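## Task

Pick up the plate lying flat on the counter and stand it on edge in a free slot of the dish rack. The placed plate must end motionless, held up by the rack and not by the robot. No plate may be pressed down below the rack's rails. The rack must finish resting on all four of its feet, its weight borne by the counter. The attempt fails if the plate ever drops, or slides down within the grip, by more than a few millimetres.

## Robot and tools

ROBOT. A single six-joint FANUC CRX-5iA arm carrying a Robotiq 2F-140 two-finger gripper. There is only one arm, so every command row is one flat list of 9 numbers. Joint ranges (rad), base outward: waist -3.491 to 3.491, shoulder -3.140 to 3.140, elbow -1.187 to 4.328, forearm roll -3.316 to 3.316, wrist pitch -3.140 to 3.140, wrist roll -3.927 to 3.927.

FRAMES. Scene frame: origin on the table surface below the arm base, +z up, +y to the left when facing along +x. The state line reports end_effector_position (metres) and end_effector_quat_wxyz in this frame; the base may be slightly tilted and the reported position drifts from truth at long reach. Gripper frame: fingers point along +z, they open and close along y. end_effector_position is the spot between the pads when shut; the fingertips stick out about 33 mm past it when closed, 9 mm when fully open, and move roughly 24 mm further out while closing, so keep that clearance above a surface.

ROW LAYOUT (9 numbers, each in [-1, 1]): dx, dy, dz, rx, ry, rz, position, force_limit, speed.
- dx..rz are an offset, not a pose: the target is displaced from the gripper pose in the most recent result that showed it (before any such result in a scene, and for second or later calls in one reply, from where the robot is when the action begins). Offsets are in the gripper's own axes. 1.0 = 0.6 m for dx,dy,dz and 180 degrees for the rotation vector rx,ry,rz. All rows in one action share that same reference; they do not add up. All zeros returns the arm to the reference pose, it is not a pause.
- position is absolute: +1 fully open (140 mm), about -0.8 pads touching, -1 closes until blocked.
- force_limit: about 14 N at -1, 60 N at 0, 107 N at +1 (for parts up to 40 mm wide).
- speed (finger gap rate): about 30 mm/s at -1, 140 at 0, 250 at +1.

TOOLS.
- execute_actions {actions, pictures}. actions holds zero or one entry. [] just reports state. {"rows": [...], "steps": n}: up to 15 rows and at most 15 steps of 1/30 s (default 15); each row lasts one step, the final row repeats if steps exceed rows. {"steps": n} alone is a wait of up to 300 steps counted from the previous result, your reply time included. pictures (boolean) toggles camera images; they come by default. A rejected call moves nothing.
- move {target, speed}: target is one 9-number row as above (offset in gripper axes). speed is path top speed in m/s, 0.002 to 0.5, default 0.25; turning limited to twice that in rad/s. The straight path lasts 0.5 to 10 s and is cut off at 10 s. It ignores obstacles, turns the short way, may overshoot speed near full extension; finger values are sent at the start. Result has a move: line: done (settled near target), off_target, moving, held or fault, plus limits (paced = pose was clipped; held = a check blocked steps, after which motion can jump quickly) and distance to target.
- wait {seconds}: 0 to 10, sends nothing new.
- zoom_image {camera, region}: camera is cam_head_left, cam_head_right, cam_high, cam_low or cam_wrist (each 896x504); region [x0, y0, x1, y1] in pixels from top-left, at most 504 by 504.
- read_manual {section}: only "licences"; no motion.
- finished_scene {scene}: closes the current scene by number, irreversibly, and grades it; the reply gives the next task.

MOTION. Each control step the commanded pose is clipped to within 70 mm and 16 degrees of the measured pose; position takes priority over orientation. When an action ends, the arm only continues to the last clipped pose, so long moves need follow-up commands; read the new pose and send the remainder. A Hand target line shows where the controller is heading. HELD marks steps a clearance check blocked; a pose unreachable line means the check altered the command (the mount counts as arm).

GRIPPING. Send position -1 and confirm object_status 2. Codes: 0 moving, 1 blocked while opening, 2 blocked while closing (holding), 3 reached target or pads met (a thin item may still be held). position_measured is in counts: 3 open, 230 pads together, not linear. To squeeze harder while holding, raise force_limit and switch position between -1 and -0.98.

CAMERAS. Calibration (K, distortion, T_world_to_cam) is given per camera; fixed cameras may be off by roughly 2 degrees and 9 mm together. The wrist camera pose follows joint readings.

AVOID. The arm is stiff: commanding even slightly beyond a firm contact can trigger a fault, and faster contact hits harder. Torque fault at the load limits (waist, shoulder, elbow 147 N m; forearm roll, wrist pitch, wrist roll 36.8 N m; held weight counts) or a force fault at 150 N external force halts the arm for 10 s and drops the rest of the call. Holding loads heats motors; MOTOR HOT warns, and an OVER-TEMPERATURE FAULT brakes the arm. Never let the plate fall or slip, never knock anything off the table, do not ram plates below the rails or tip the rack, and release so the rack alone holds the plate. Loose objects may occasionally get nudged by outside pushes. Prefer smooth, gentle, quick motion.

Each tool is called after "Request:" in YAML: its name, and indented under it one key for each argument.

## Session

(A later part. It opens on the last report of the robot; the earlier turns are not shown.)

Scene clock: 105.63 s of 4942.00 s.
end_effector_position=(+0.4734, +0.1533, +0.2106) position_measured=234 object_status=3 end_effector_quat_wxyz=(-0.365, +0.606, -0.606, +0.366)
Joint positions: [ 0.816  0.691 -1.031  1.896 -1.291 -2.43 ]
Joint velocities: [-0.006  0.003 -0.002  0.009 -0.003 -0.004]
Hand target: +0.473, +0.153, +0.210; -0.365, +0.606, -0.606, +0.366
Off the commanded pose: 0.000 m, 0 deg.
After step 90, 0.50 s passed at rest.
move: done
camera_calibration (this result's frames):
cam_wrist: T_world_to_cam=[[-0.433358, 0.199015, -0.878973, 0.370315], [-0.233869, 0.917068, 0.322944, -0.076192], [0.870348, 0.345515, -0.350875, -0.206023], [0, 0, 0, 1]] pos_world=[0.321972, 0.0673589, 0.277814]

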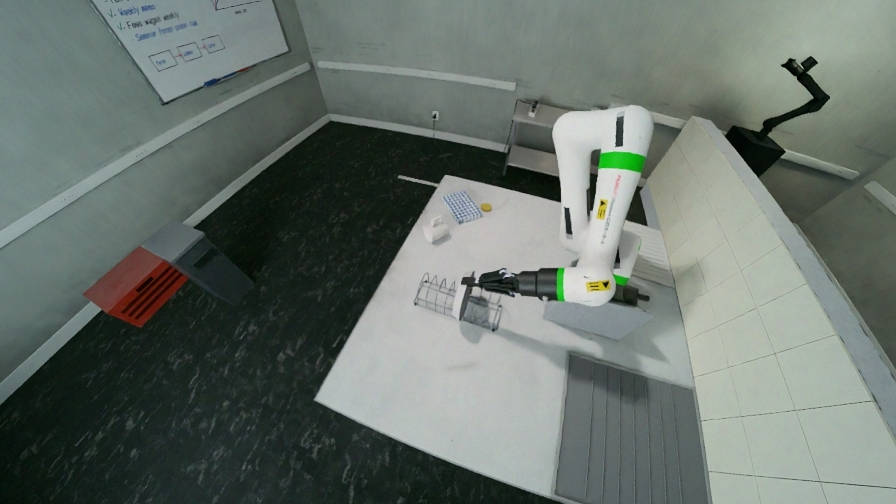

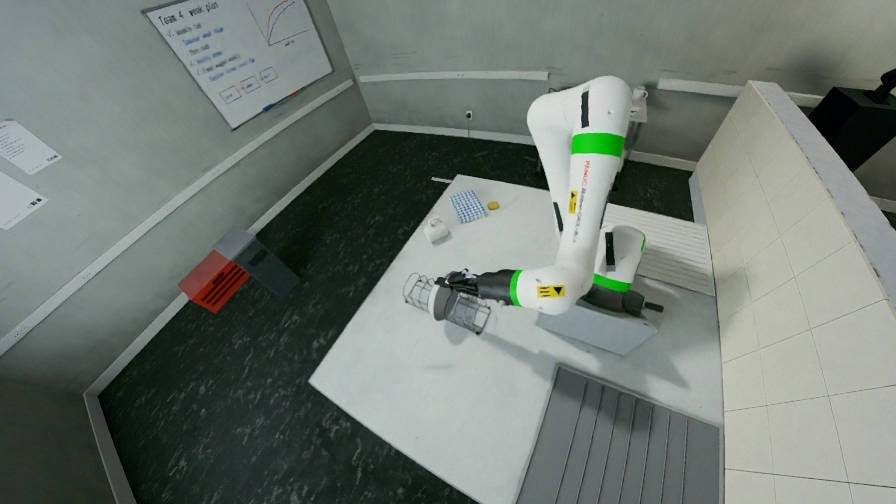

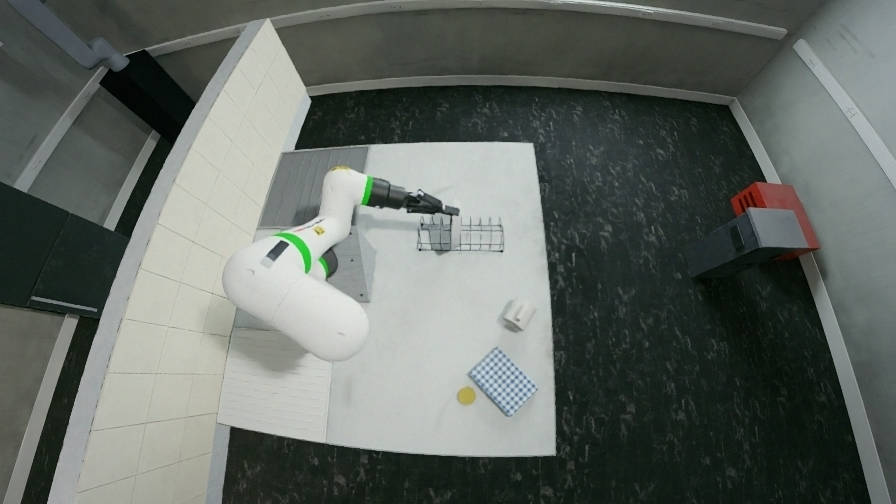

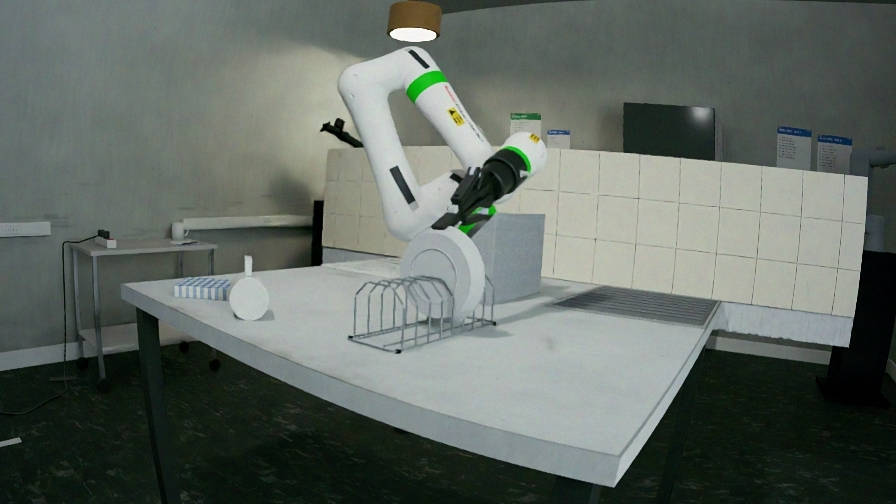

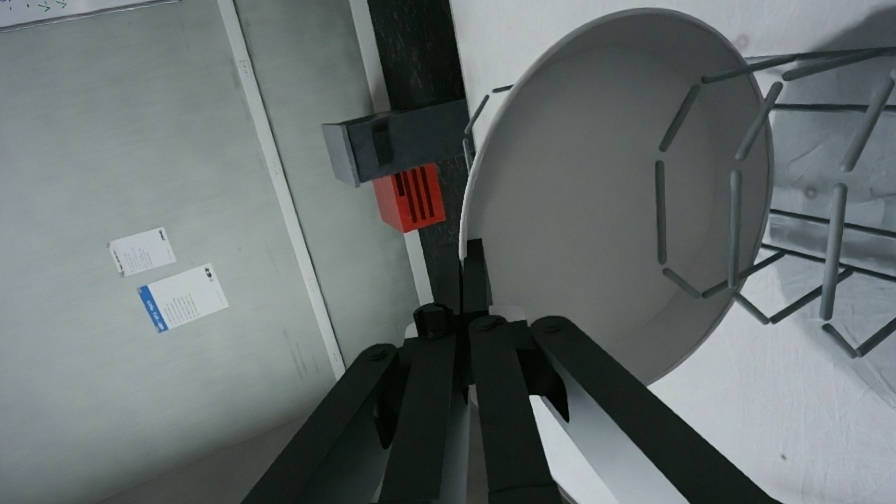

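Request:
move:
  target: [0,0.0118,0.0062,0,0,0,-1,1,-0.5]
  speed: 0.01

Request:
zoom_image:
  camera: "cam_wrist"
  region: [700,40,896,300]

Request:
zoom_image:
  camera: "cam_low"
  region: [340,210,560,370]

Scene clock: 108.47 s of 4942.00 s.
end_effector_position=(+0.4734, +0.1533, +0.2028) position_measured=234 object_status=3 end_effector_quat_wxyz=(-0.364, +0.606, -0.606, +0.366)
Joint positions: [ 0.795  0.708 -1.035  1.922 -1.302 -2.45 ]
Joint velocities: [-0.004  0.003  0.001  0.004 -0.002 -0.001]
Hand target: +0.473, +0.153, +0.203; -0.364, +0.606, -0.606, +0.366
Off the commanded pose: 0.000 m, 0 deg.
move: done
camera_calibration (this result's frames):
cam_wrist: T_world_to_cam=[[-0.433326, 0.198972, -0.878999, 0.363415], [-0.233818, 0.917108, 0.322865, -0.0736409], [0.870378, 0.345431, -0.350884, -0.208783], [0, 0, 0, 1]] pos_world=[0.321979, 0.0673473, 0.269959]

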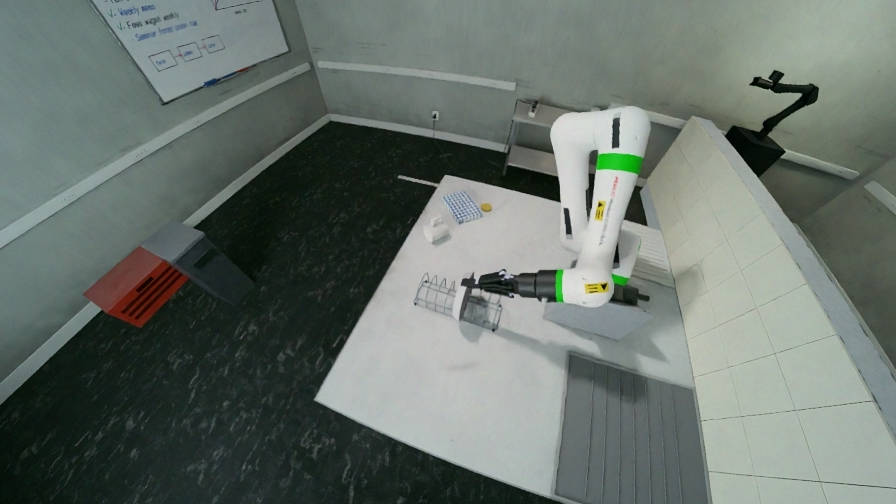

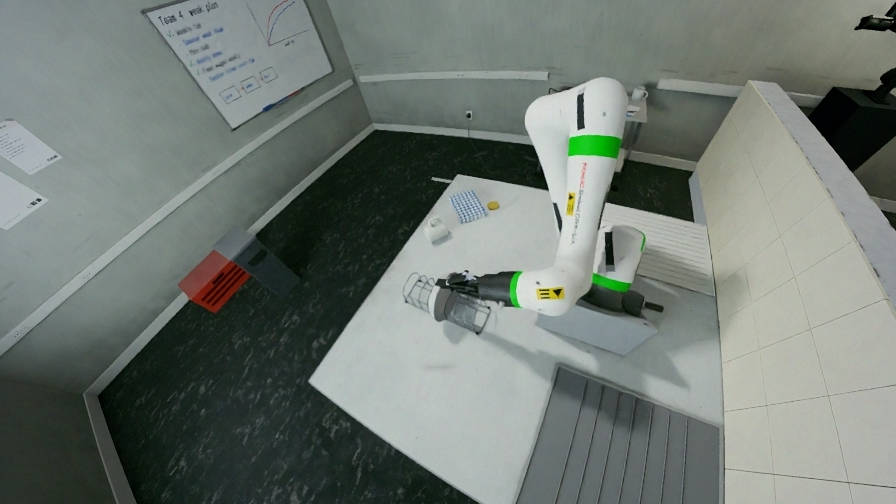

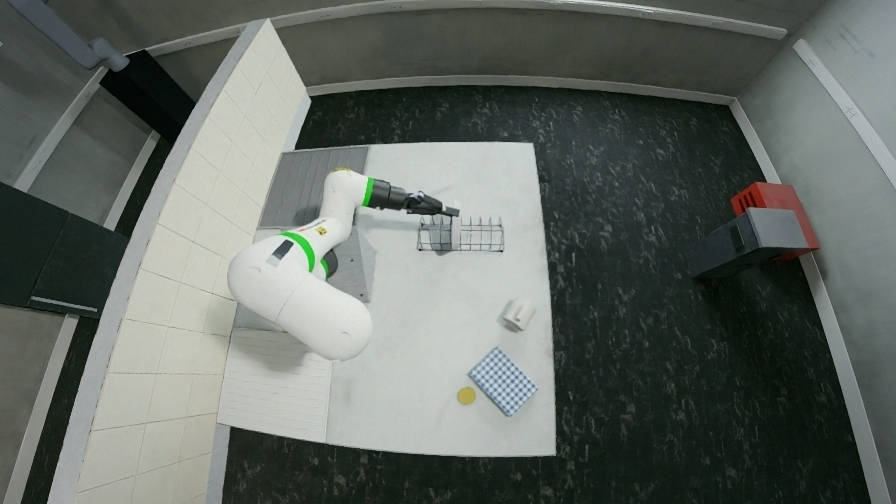

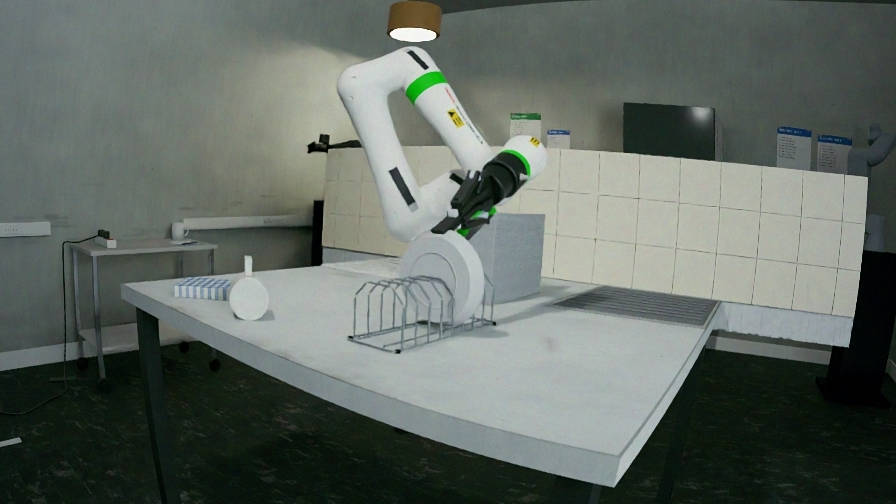

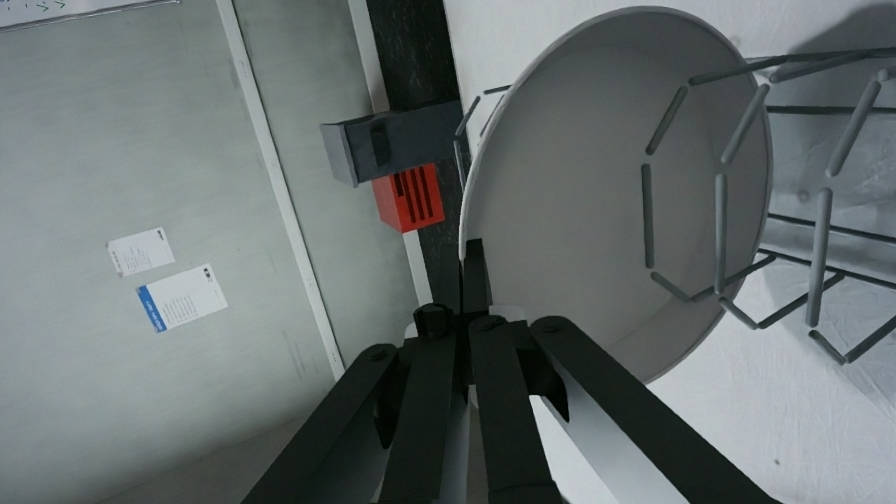

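Region (700, 40, 896, 300) of cam_wrist's 896x504 image, scaled by 1.938, with more detail than that image has; it fills the left 380 columns of this view, and the rest is white.

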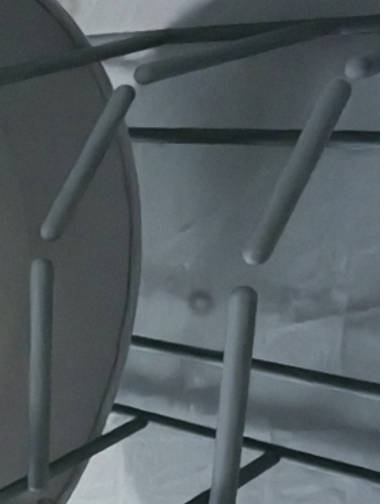

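Region (340, 210, 560, 370) of cam_low's 896x504 image, scaled by 2.291, with more detail than that image has; it fills the top 367 rows of this view, and the rest is white.

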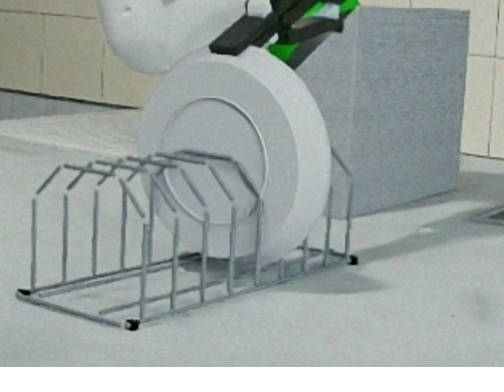

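Request:
move:
  target: [0,0.0044,0.0023,0,0,0,-1,1,-0.5]
  speed: 0.006

Request:
zoom_image:
  camera: "cam_wrist"
  region: [700,40,896,300]

Request:
move:
  target: [0,0.0044,0.0023,0,0,0,-1,1,-0.5]
  speed: 0.006

Request:
zoom_image:
  camera: "cam_wrist"
  region: [700,40,896,300]

Scene clock: 112.07 s of 4942.00 s.
end_effector_position=(+0.4734, +0.1532, +0.1998) position_measured=234 object_status=3 end_effector_quat_wxyz=(-0.364, +0.606, -0.606, +0.366)
Joint positions: [ 0.787  0.715 -1.037  1.932 -1.306 -2.457]
Joint velocities: [-0.001  0.001 -0.     0.006 -0.001 -0.003]
Hand target: +0.473, +0.153, +0.200; -0.364, +0.606, -0.606, +0.366
Off the commanded pose: 0.000 m, 0 deg.
move: done
camera_calibration (this result's frames):
cam_wrist: T_world_to_cam=[[-0.433367, 0.198991, -0.878974, 0.360854], [-0.233619, 0.917174, 0.322822, -0.072712], [0.870411, 0.345245, -0.350985, -0.209768], [0, 0, 0, 1]] pos_world=[0.32198, 0.0673046, 0.267028]

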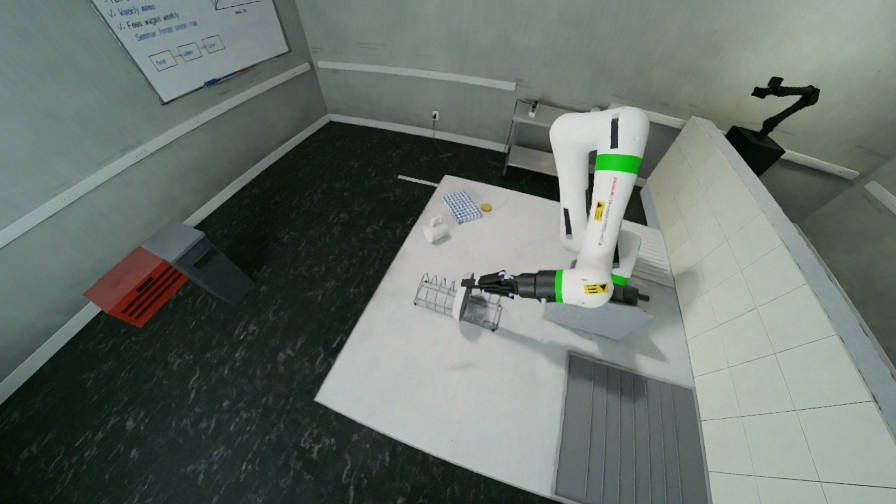

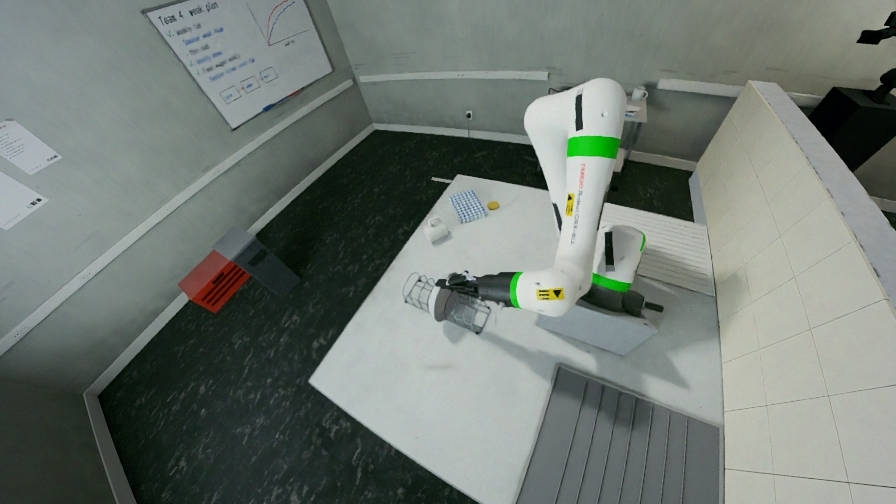

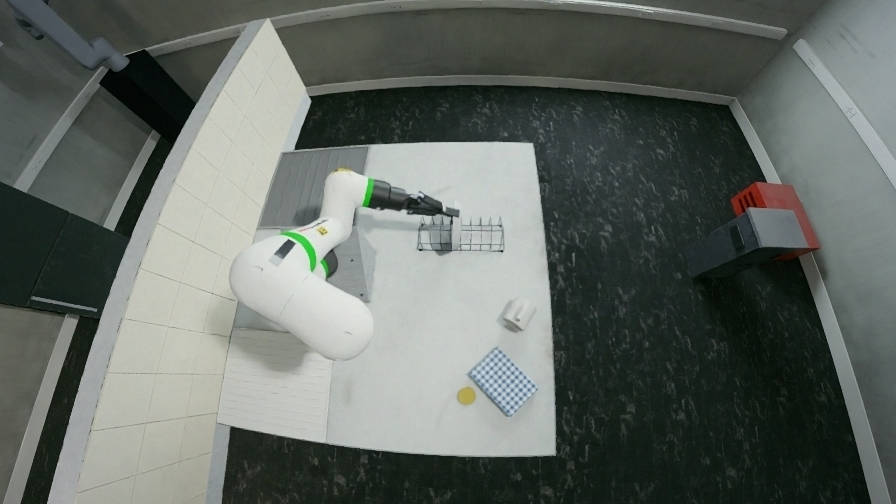

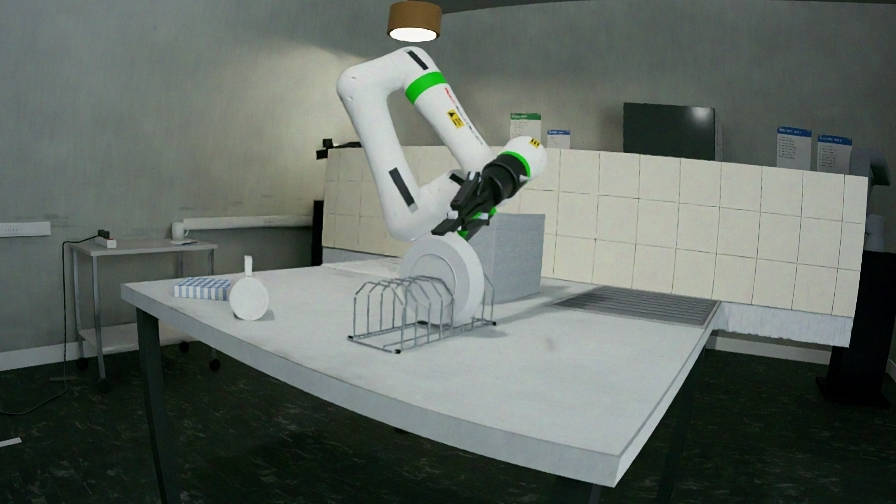

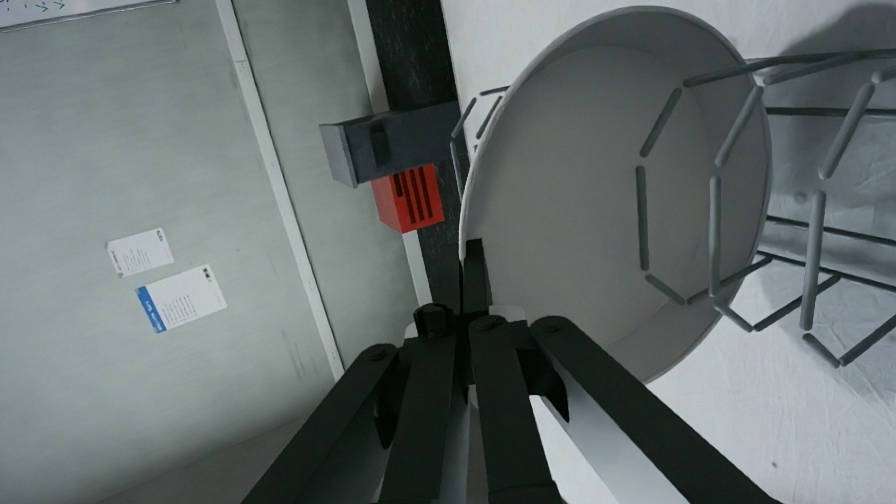

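Region (700, 40, 896, 300) of cam_wrist's 896x504 image, scaled by 1.938, with more detail than that image has; it fills the left 380 columns of this view, and the rest is white.

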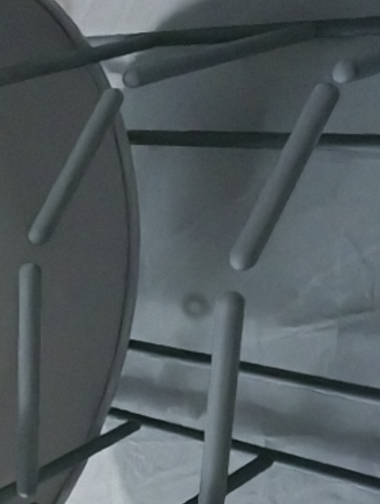

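Scene clock: 112.77 s of 4942.00 s.
end_effector_position=(+0.4735, +0.1532, +0.1972) position_measured=234 object_status=3 end_effector_quat_wxyz=(-0.365, +0.605, -0.606, +0.366)
Joint positions: [ 0.779  0.721 -1.038  1.942 -1.311 -2.464]
Joint velocities: [-0.002  0.002  0.001  0.003  0.    -0.001]
Hand target: +0.473, +0.153, +0.197; -0.364, +0.606, -0.606, +0.366
Off the commanded pose: 0.000 m, 0 deg.
move: done
camera_calibration (this result's frames):
cam_wrist: T_world_to_cam=[[-0.432903, 0.199207, -0.879154, 0.358356], [-0.233608, 0.917167, 0.322851, -0.0718482], [0.870645, 0.34514, -0.350508, -0.210992], [0, 0, 0, 1]] pos_world=[0.322048, 0.0673317, 0.264291]

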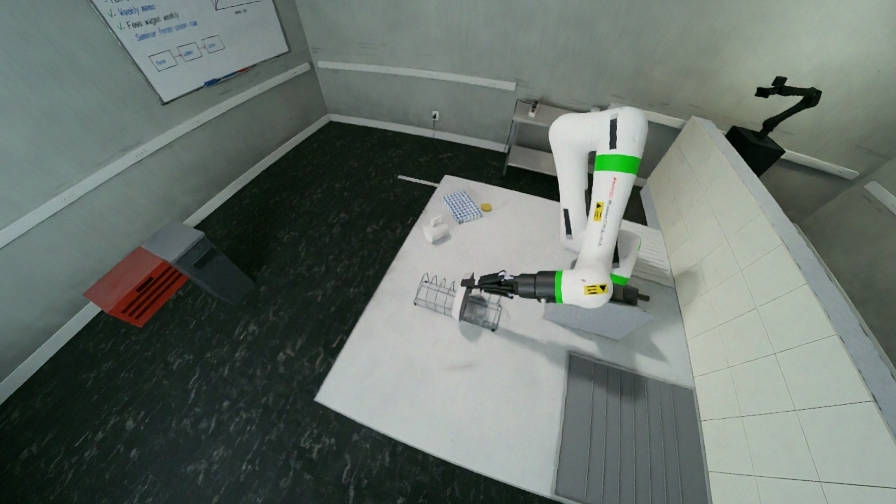

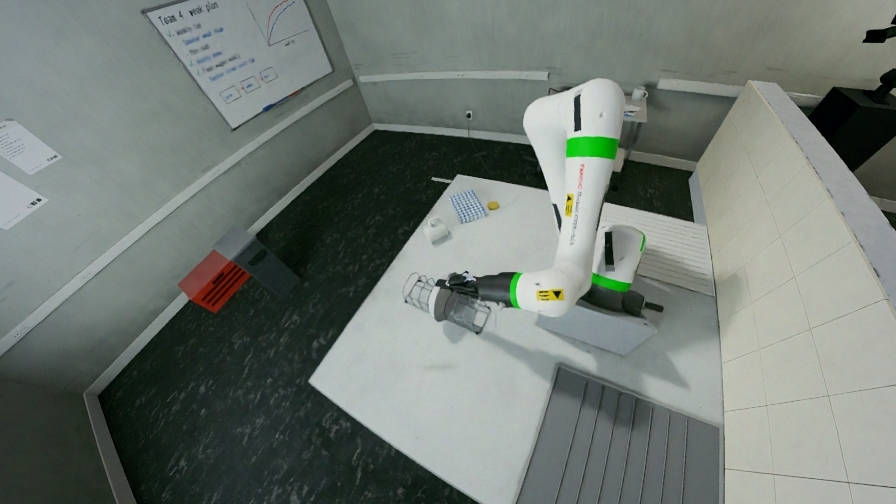

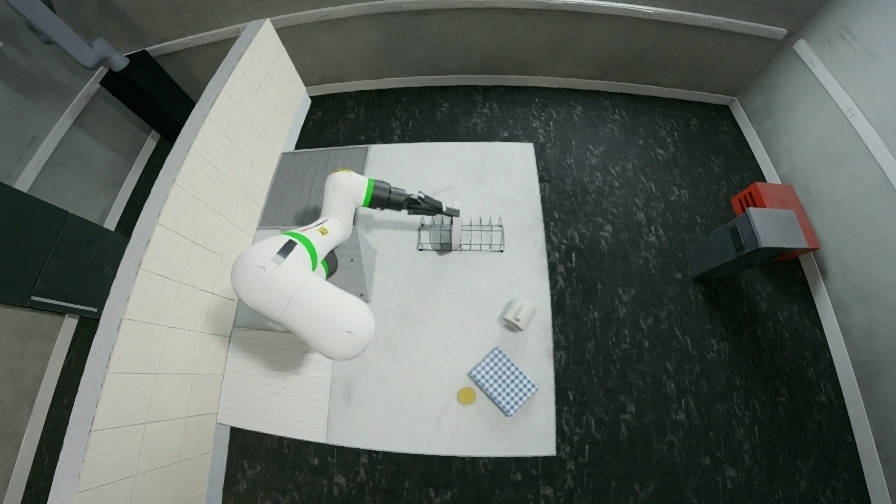

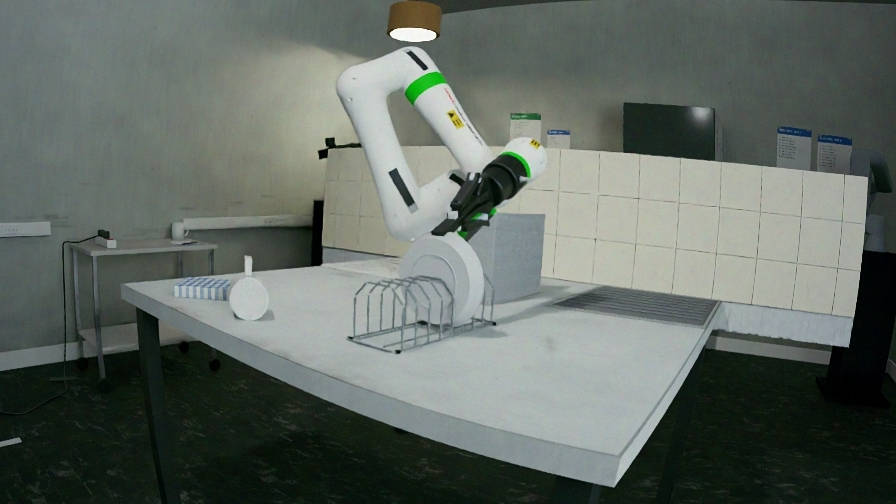

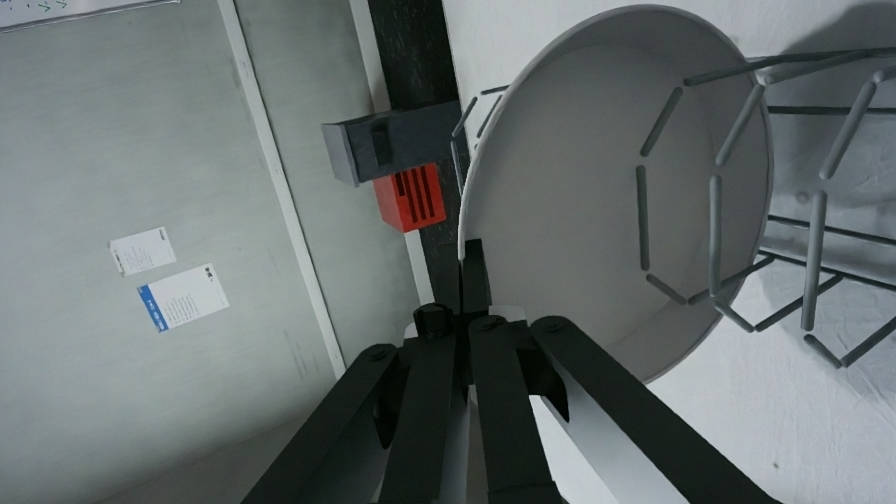

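Region (700, 40, 896, 300) of cam_wrist's 896x504 image, scaled by 1.938, with more detail than that image has; it fills the left 380 columns of this view, and the rest is white.

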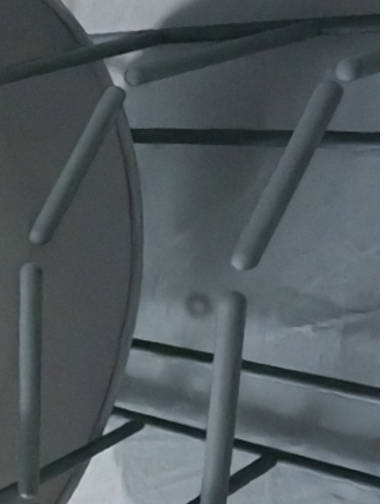

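Contact reached (scene stopped moving, wrist deflected). Back off to contact height and release.

Request:
move:
  target: [0,-0.0035,-0.0018,0,0,0,-0.45,0,-1]
  speed: 0.01

Request:
move:
  target: [0,-0.03,-0.13,0,0,0,-0.45,0,-1]
  speed: 0.1

Request:
zoom_image:
  camera: "cam_low"
  region: [340,210,560,370]

Request:
zoom_image:
  camera: "cam_high"
  region: [400,170,520,270]

Scene clock: 117.37 s of 4942.00 s.
end_effector_position=(+0.4735, +0.1532, +0.1995) position_measured=186 object_status=3 end_effector_quat_wxyz=(-0.365, +0.605, -0.606, +0.366)
Joint positions: [ 0.785  0.716 -1.037  1.934 -1.307 -2.458]
Joint velocities: [ 0.    -0.    -0.     0.001 -0.     0.002]
Hand target: +0.474, +0.153, +0.200; -0.365, +0.605, -0.606, +0.366
Off the commanded pose: 0.000 m, 0 deg.
After step 90, 0.37 s passed at rest.
move: done
camera_calibration (this result's frames):
cam_wrist: T_world_to_cam=[[-0.43291, 0.199218, -0.879148, 0.36043], [-0.233629, 0.917153, 0.322873, -0.0726073], [0.870636, 0.345169, -0.350502, -0.210185], [0, 0, 0, 1]] pos_world=[0.322065, 0.0673373, 0.266644]

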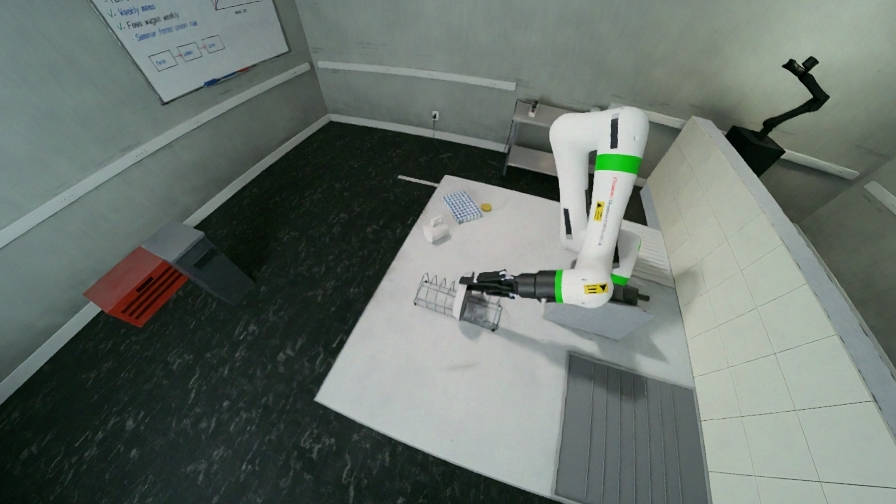

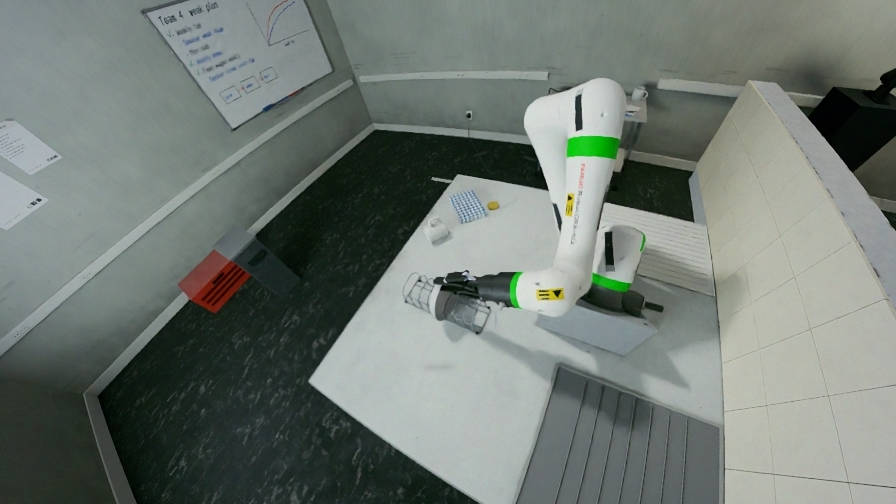

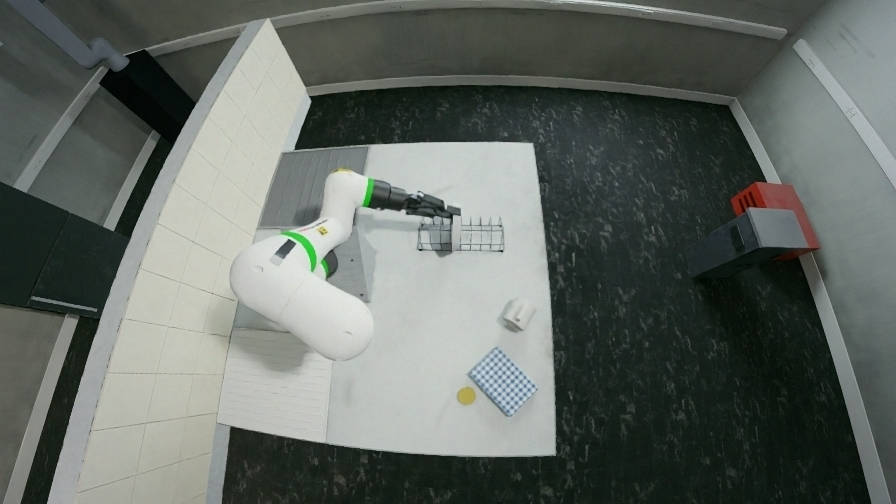

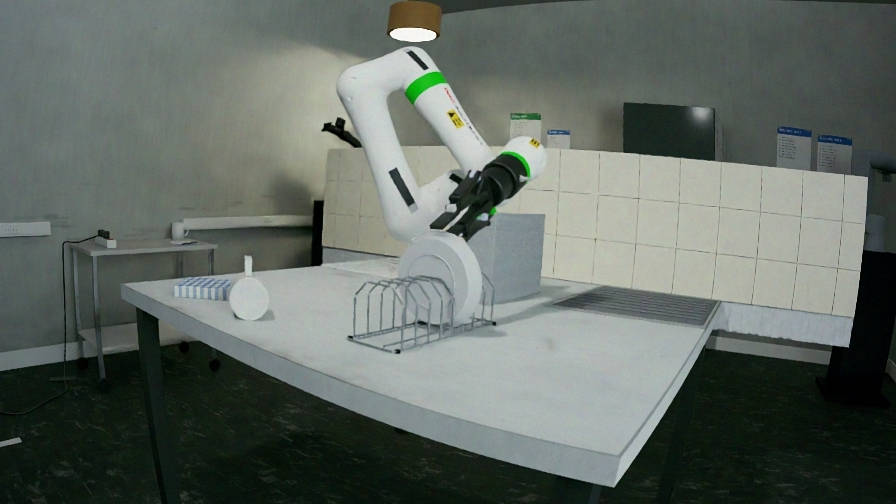

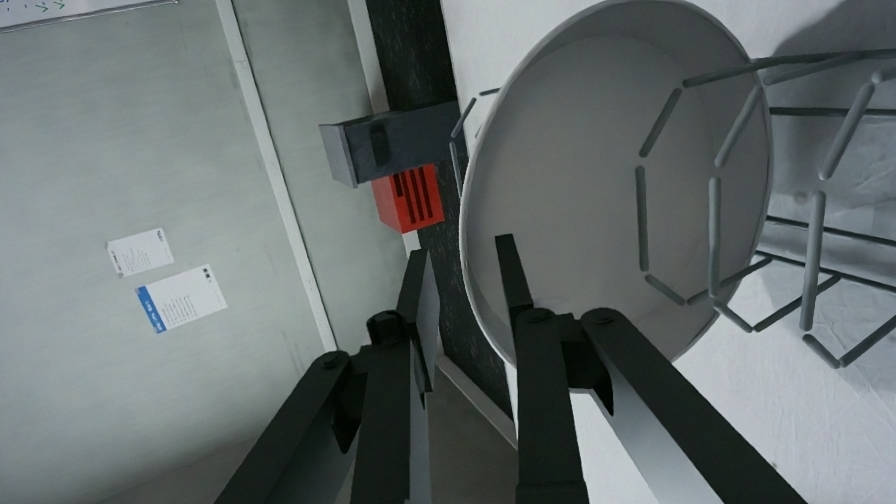

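Scene clock: 118.63 s of 4942.00 s.
end_effector_position=(+0.4130, +0.1535, +0.2512) position_measured=186 object_status=3 end_effector_quat_wxyz=(-0.365, +0.606, -0.605, +0.365)
Joint positions: [ 1.174  0.595 -1.059  1.522 -1.241 -2.367]
Joint velocities: [ 0.01   0.001  0.005 -0.017  0.001  0.007]
Hand target: +0.413, +0.154, +0.251; -0.365, +0.606, -0.606, +0.366
Off the commanded pose: 0.001 m, 0 deg.
move: done
camera_calibration (this result's frames):
cam_wrist: T_world_to_cam=[[-0.433112, 0.199468, -0.878992, 0.379574], [-0.234409, 0.916722, 0.323532, -0.103504], [0.870325, 0.346169, -0.350287, -0.139511], [0, 0, 0, 1]] pos_world=[0.261556, 0.0674662, 0.318261]

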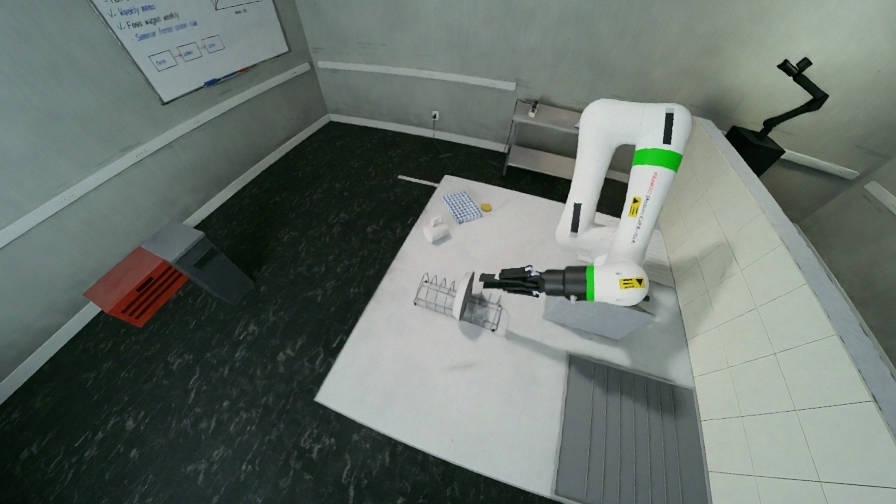

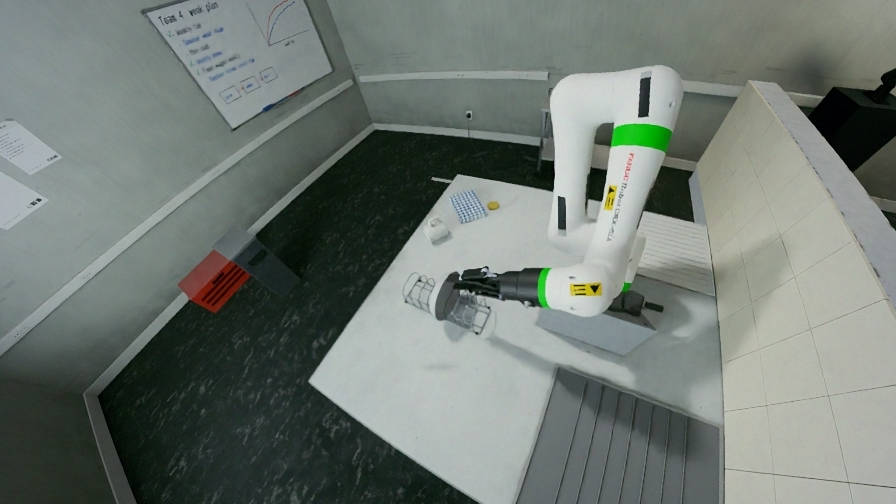

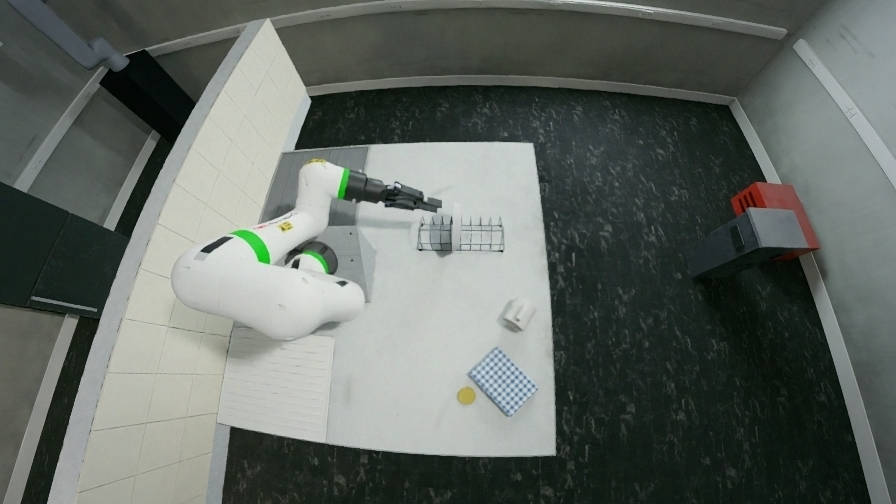

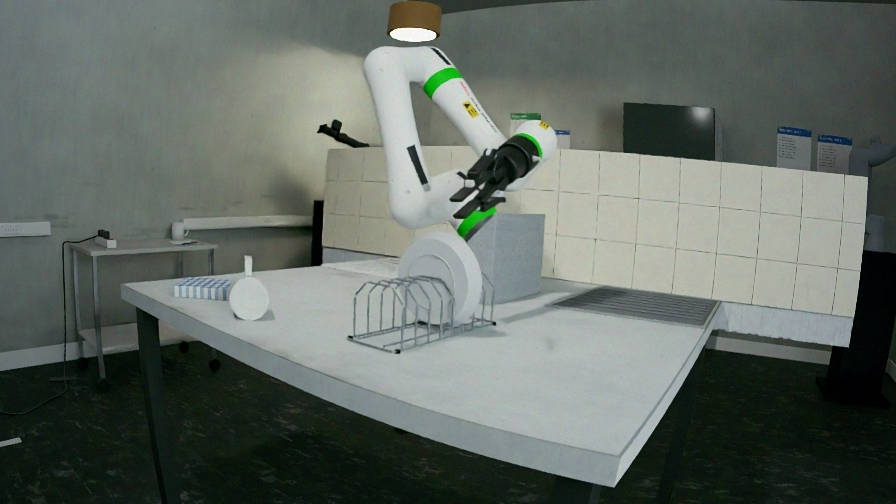

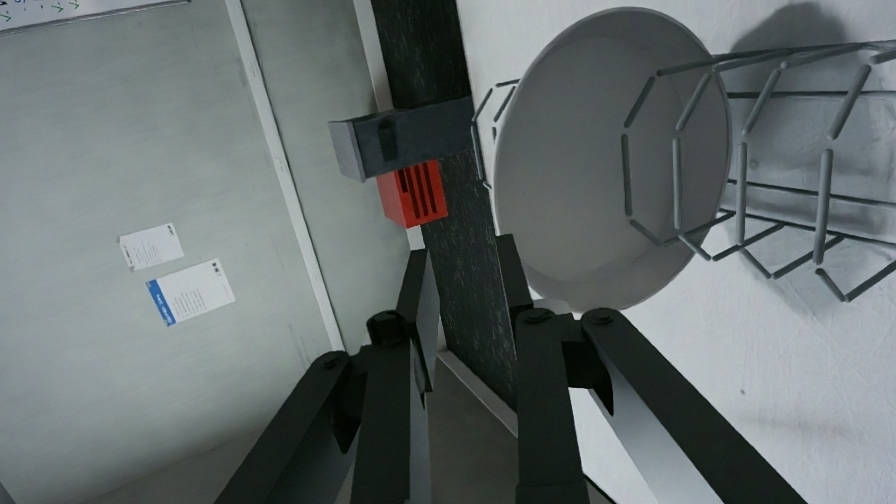

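Region (340, 210, 560, 370) of cam_low's 896x504 image, scaled by 2.291, with more detail than that image has; it fills the top 367 rows of this view, and the rest is white.

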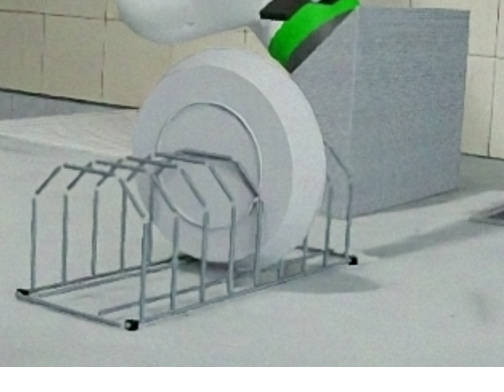

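Region (400, 170, 520, 270) of cam_high's 896x504 image, scaled by 4.200, with more detail than that image has.

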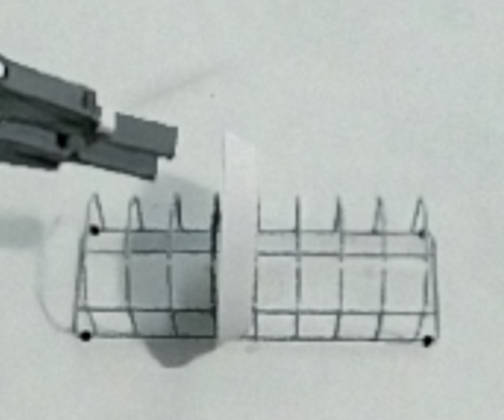

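Standing and seated.

Request:
finished_scene:
  scene: 2

The scene is finished: the task was done.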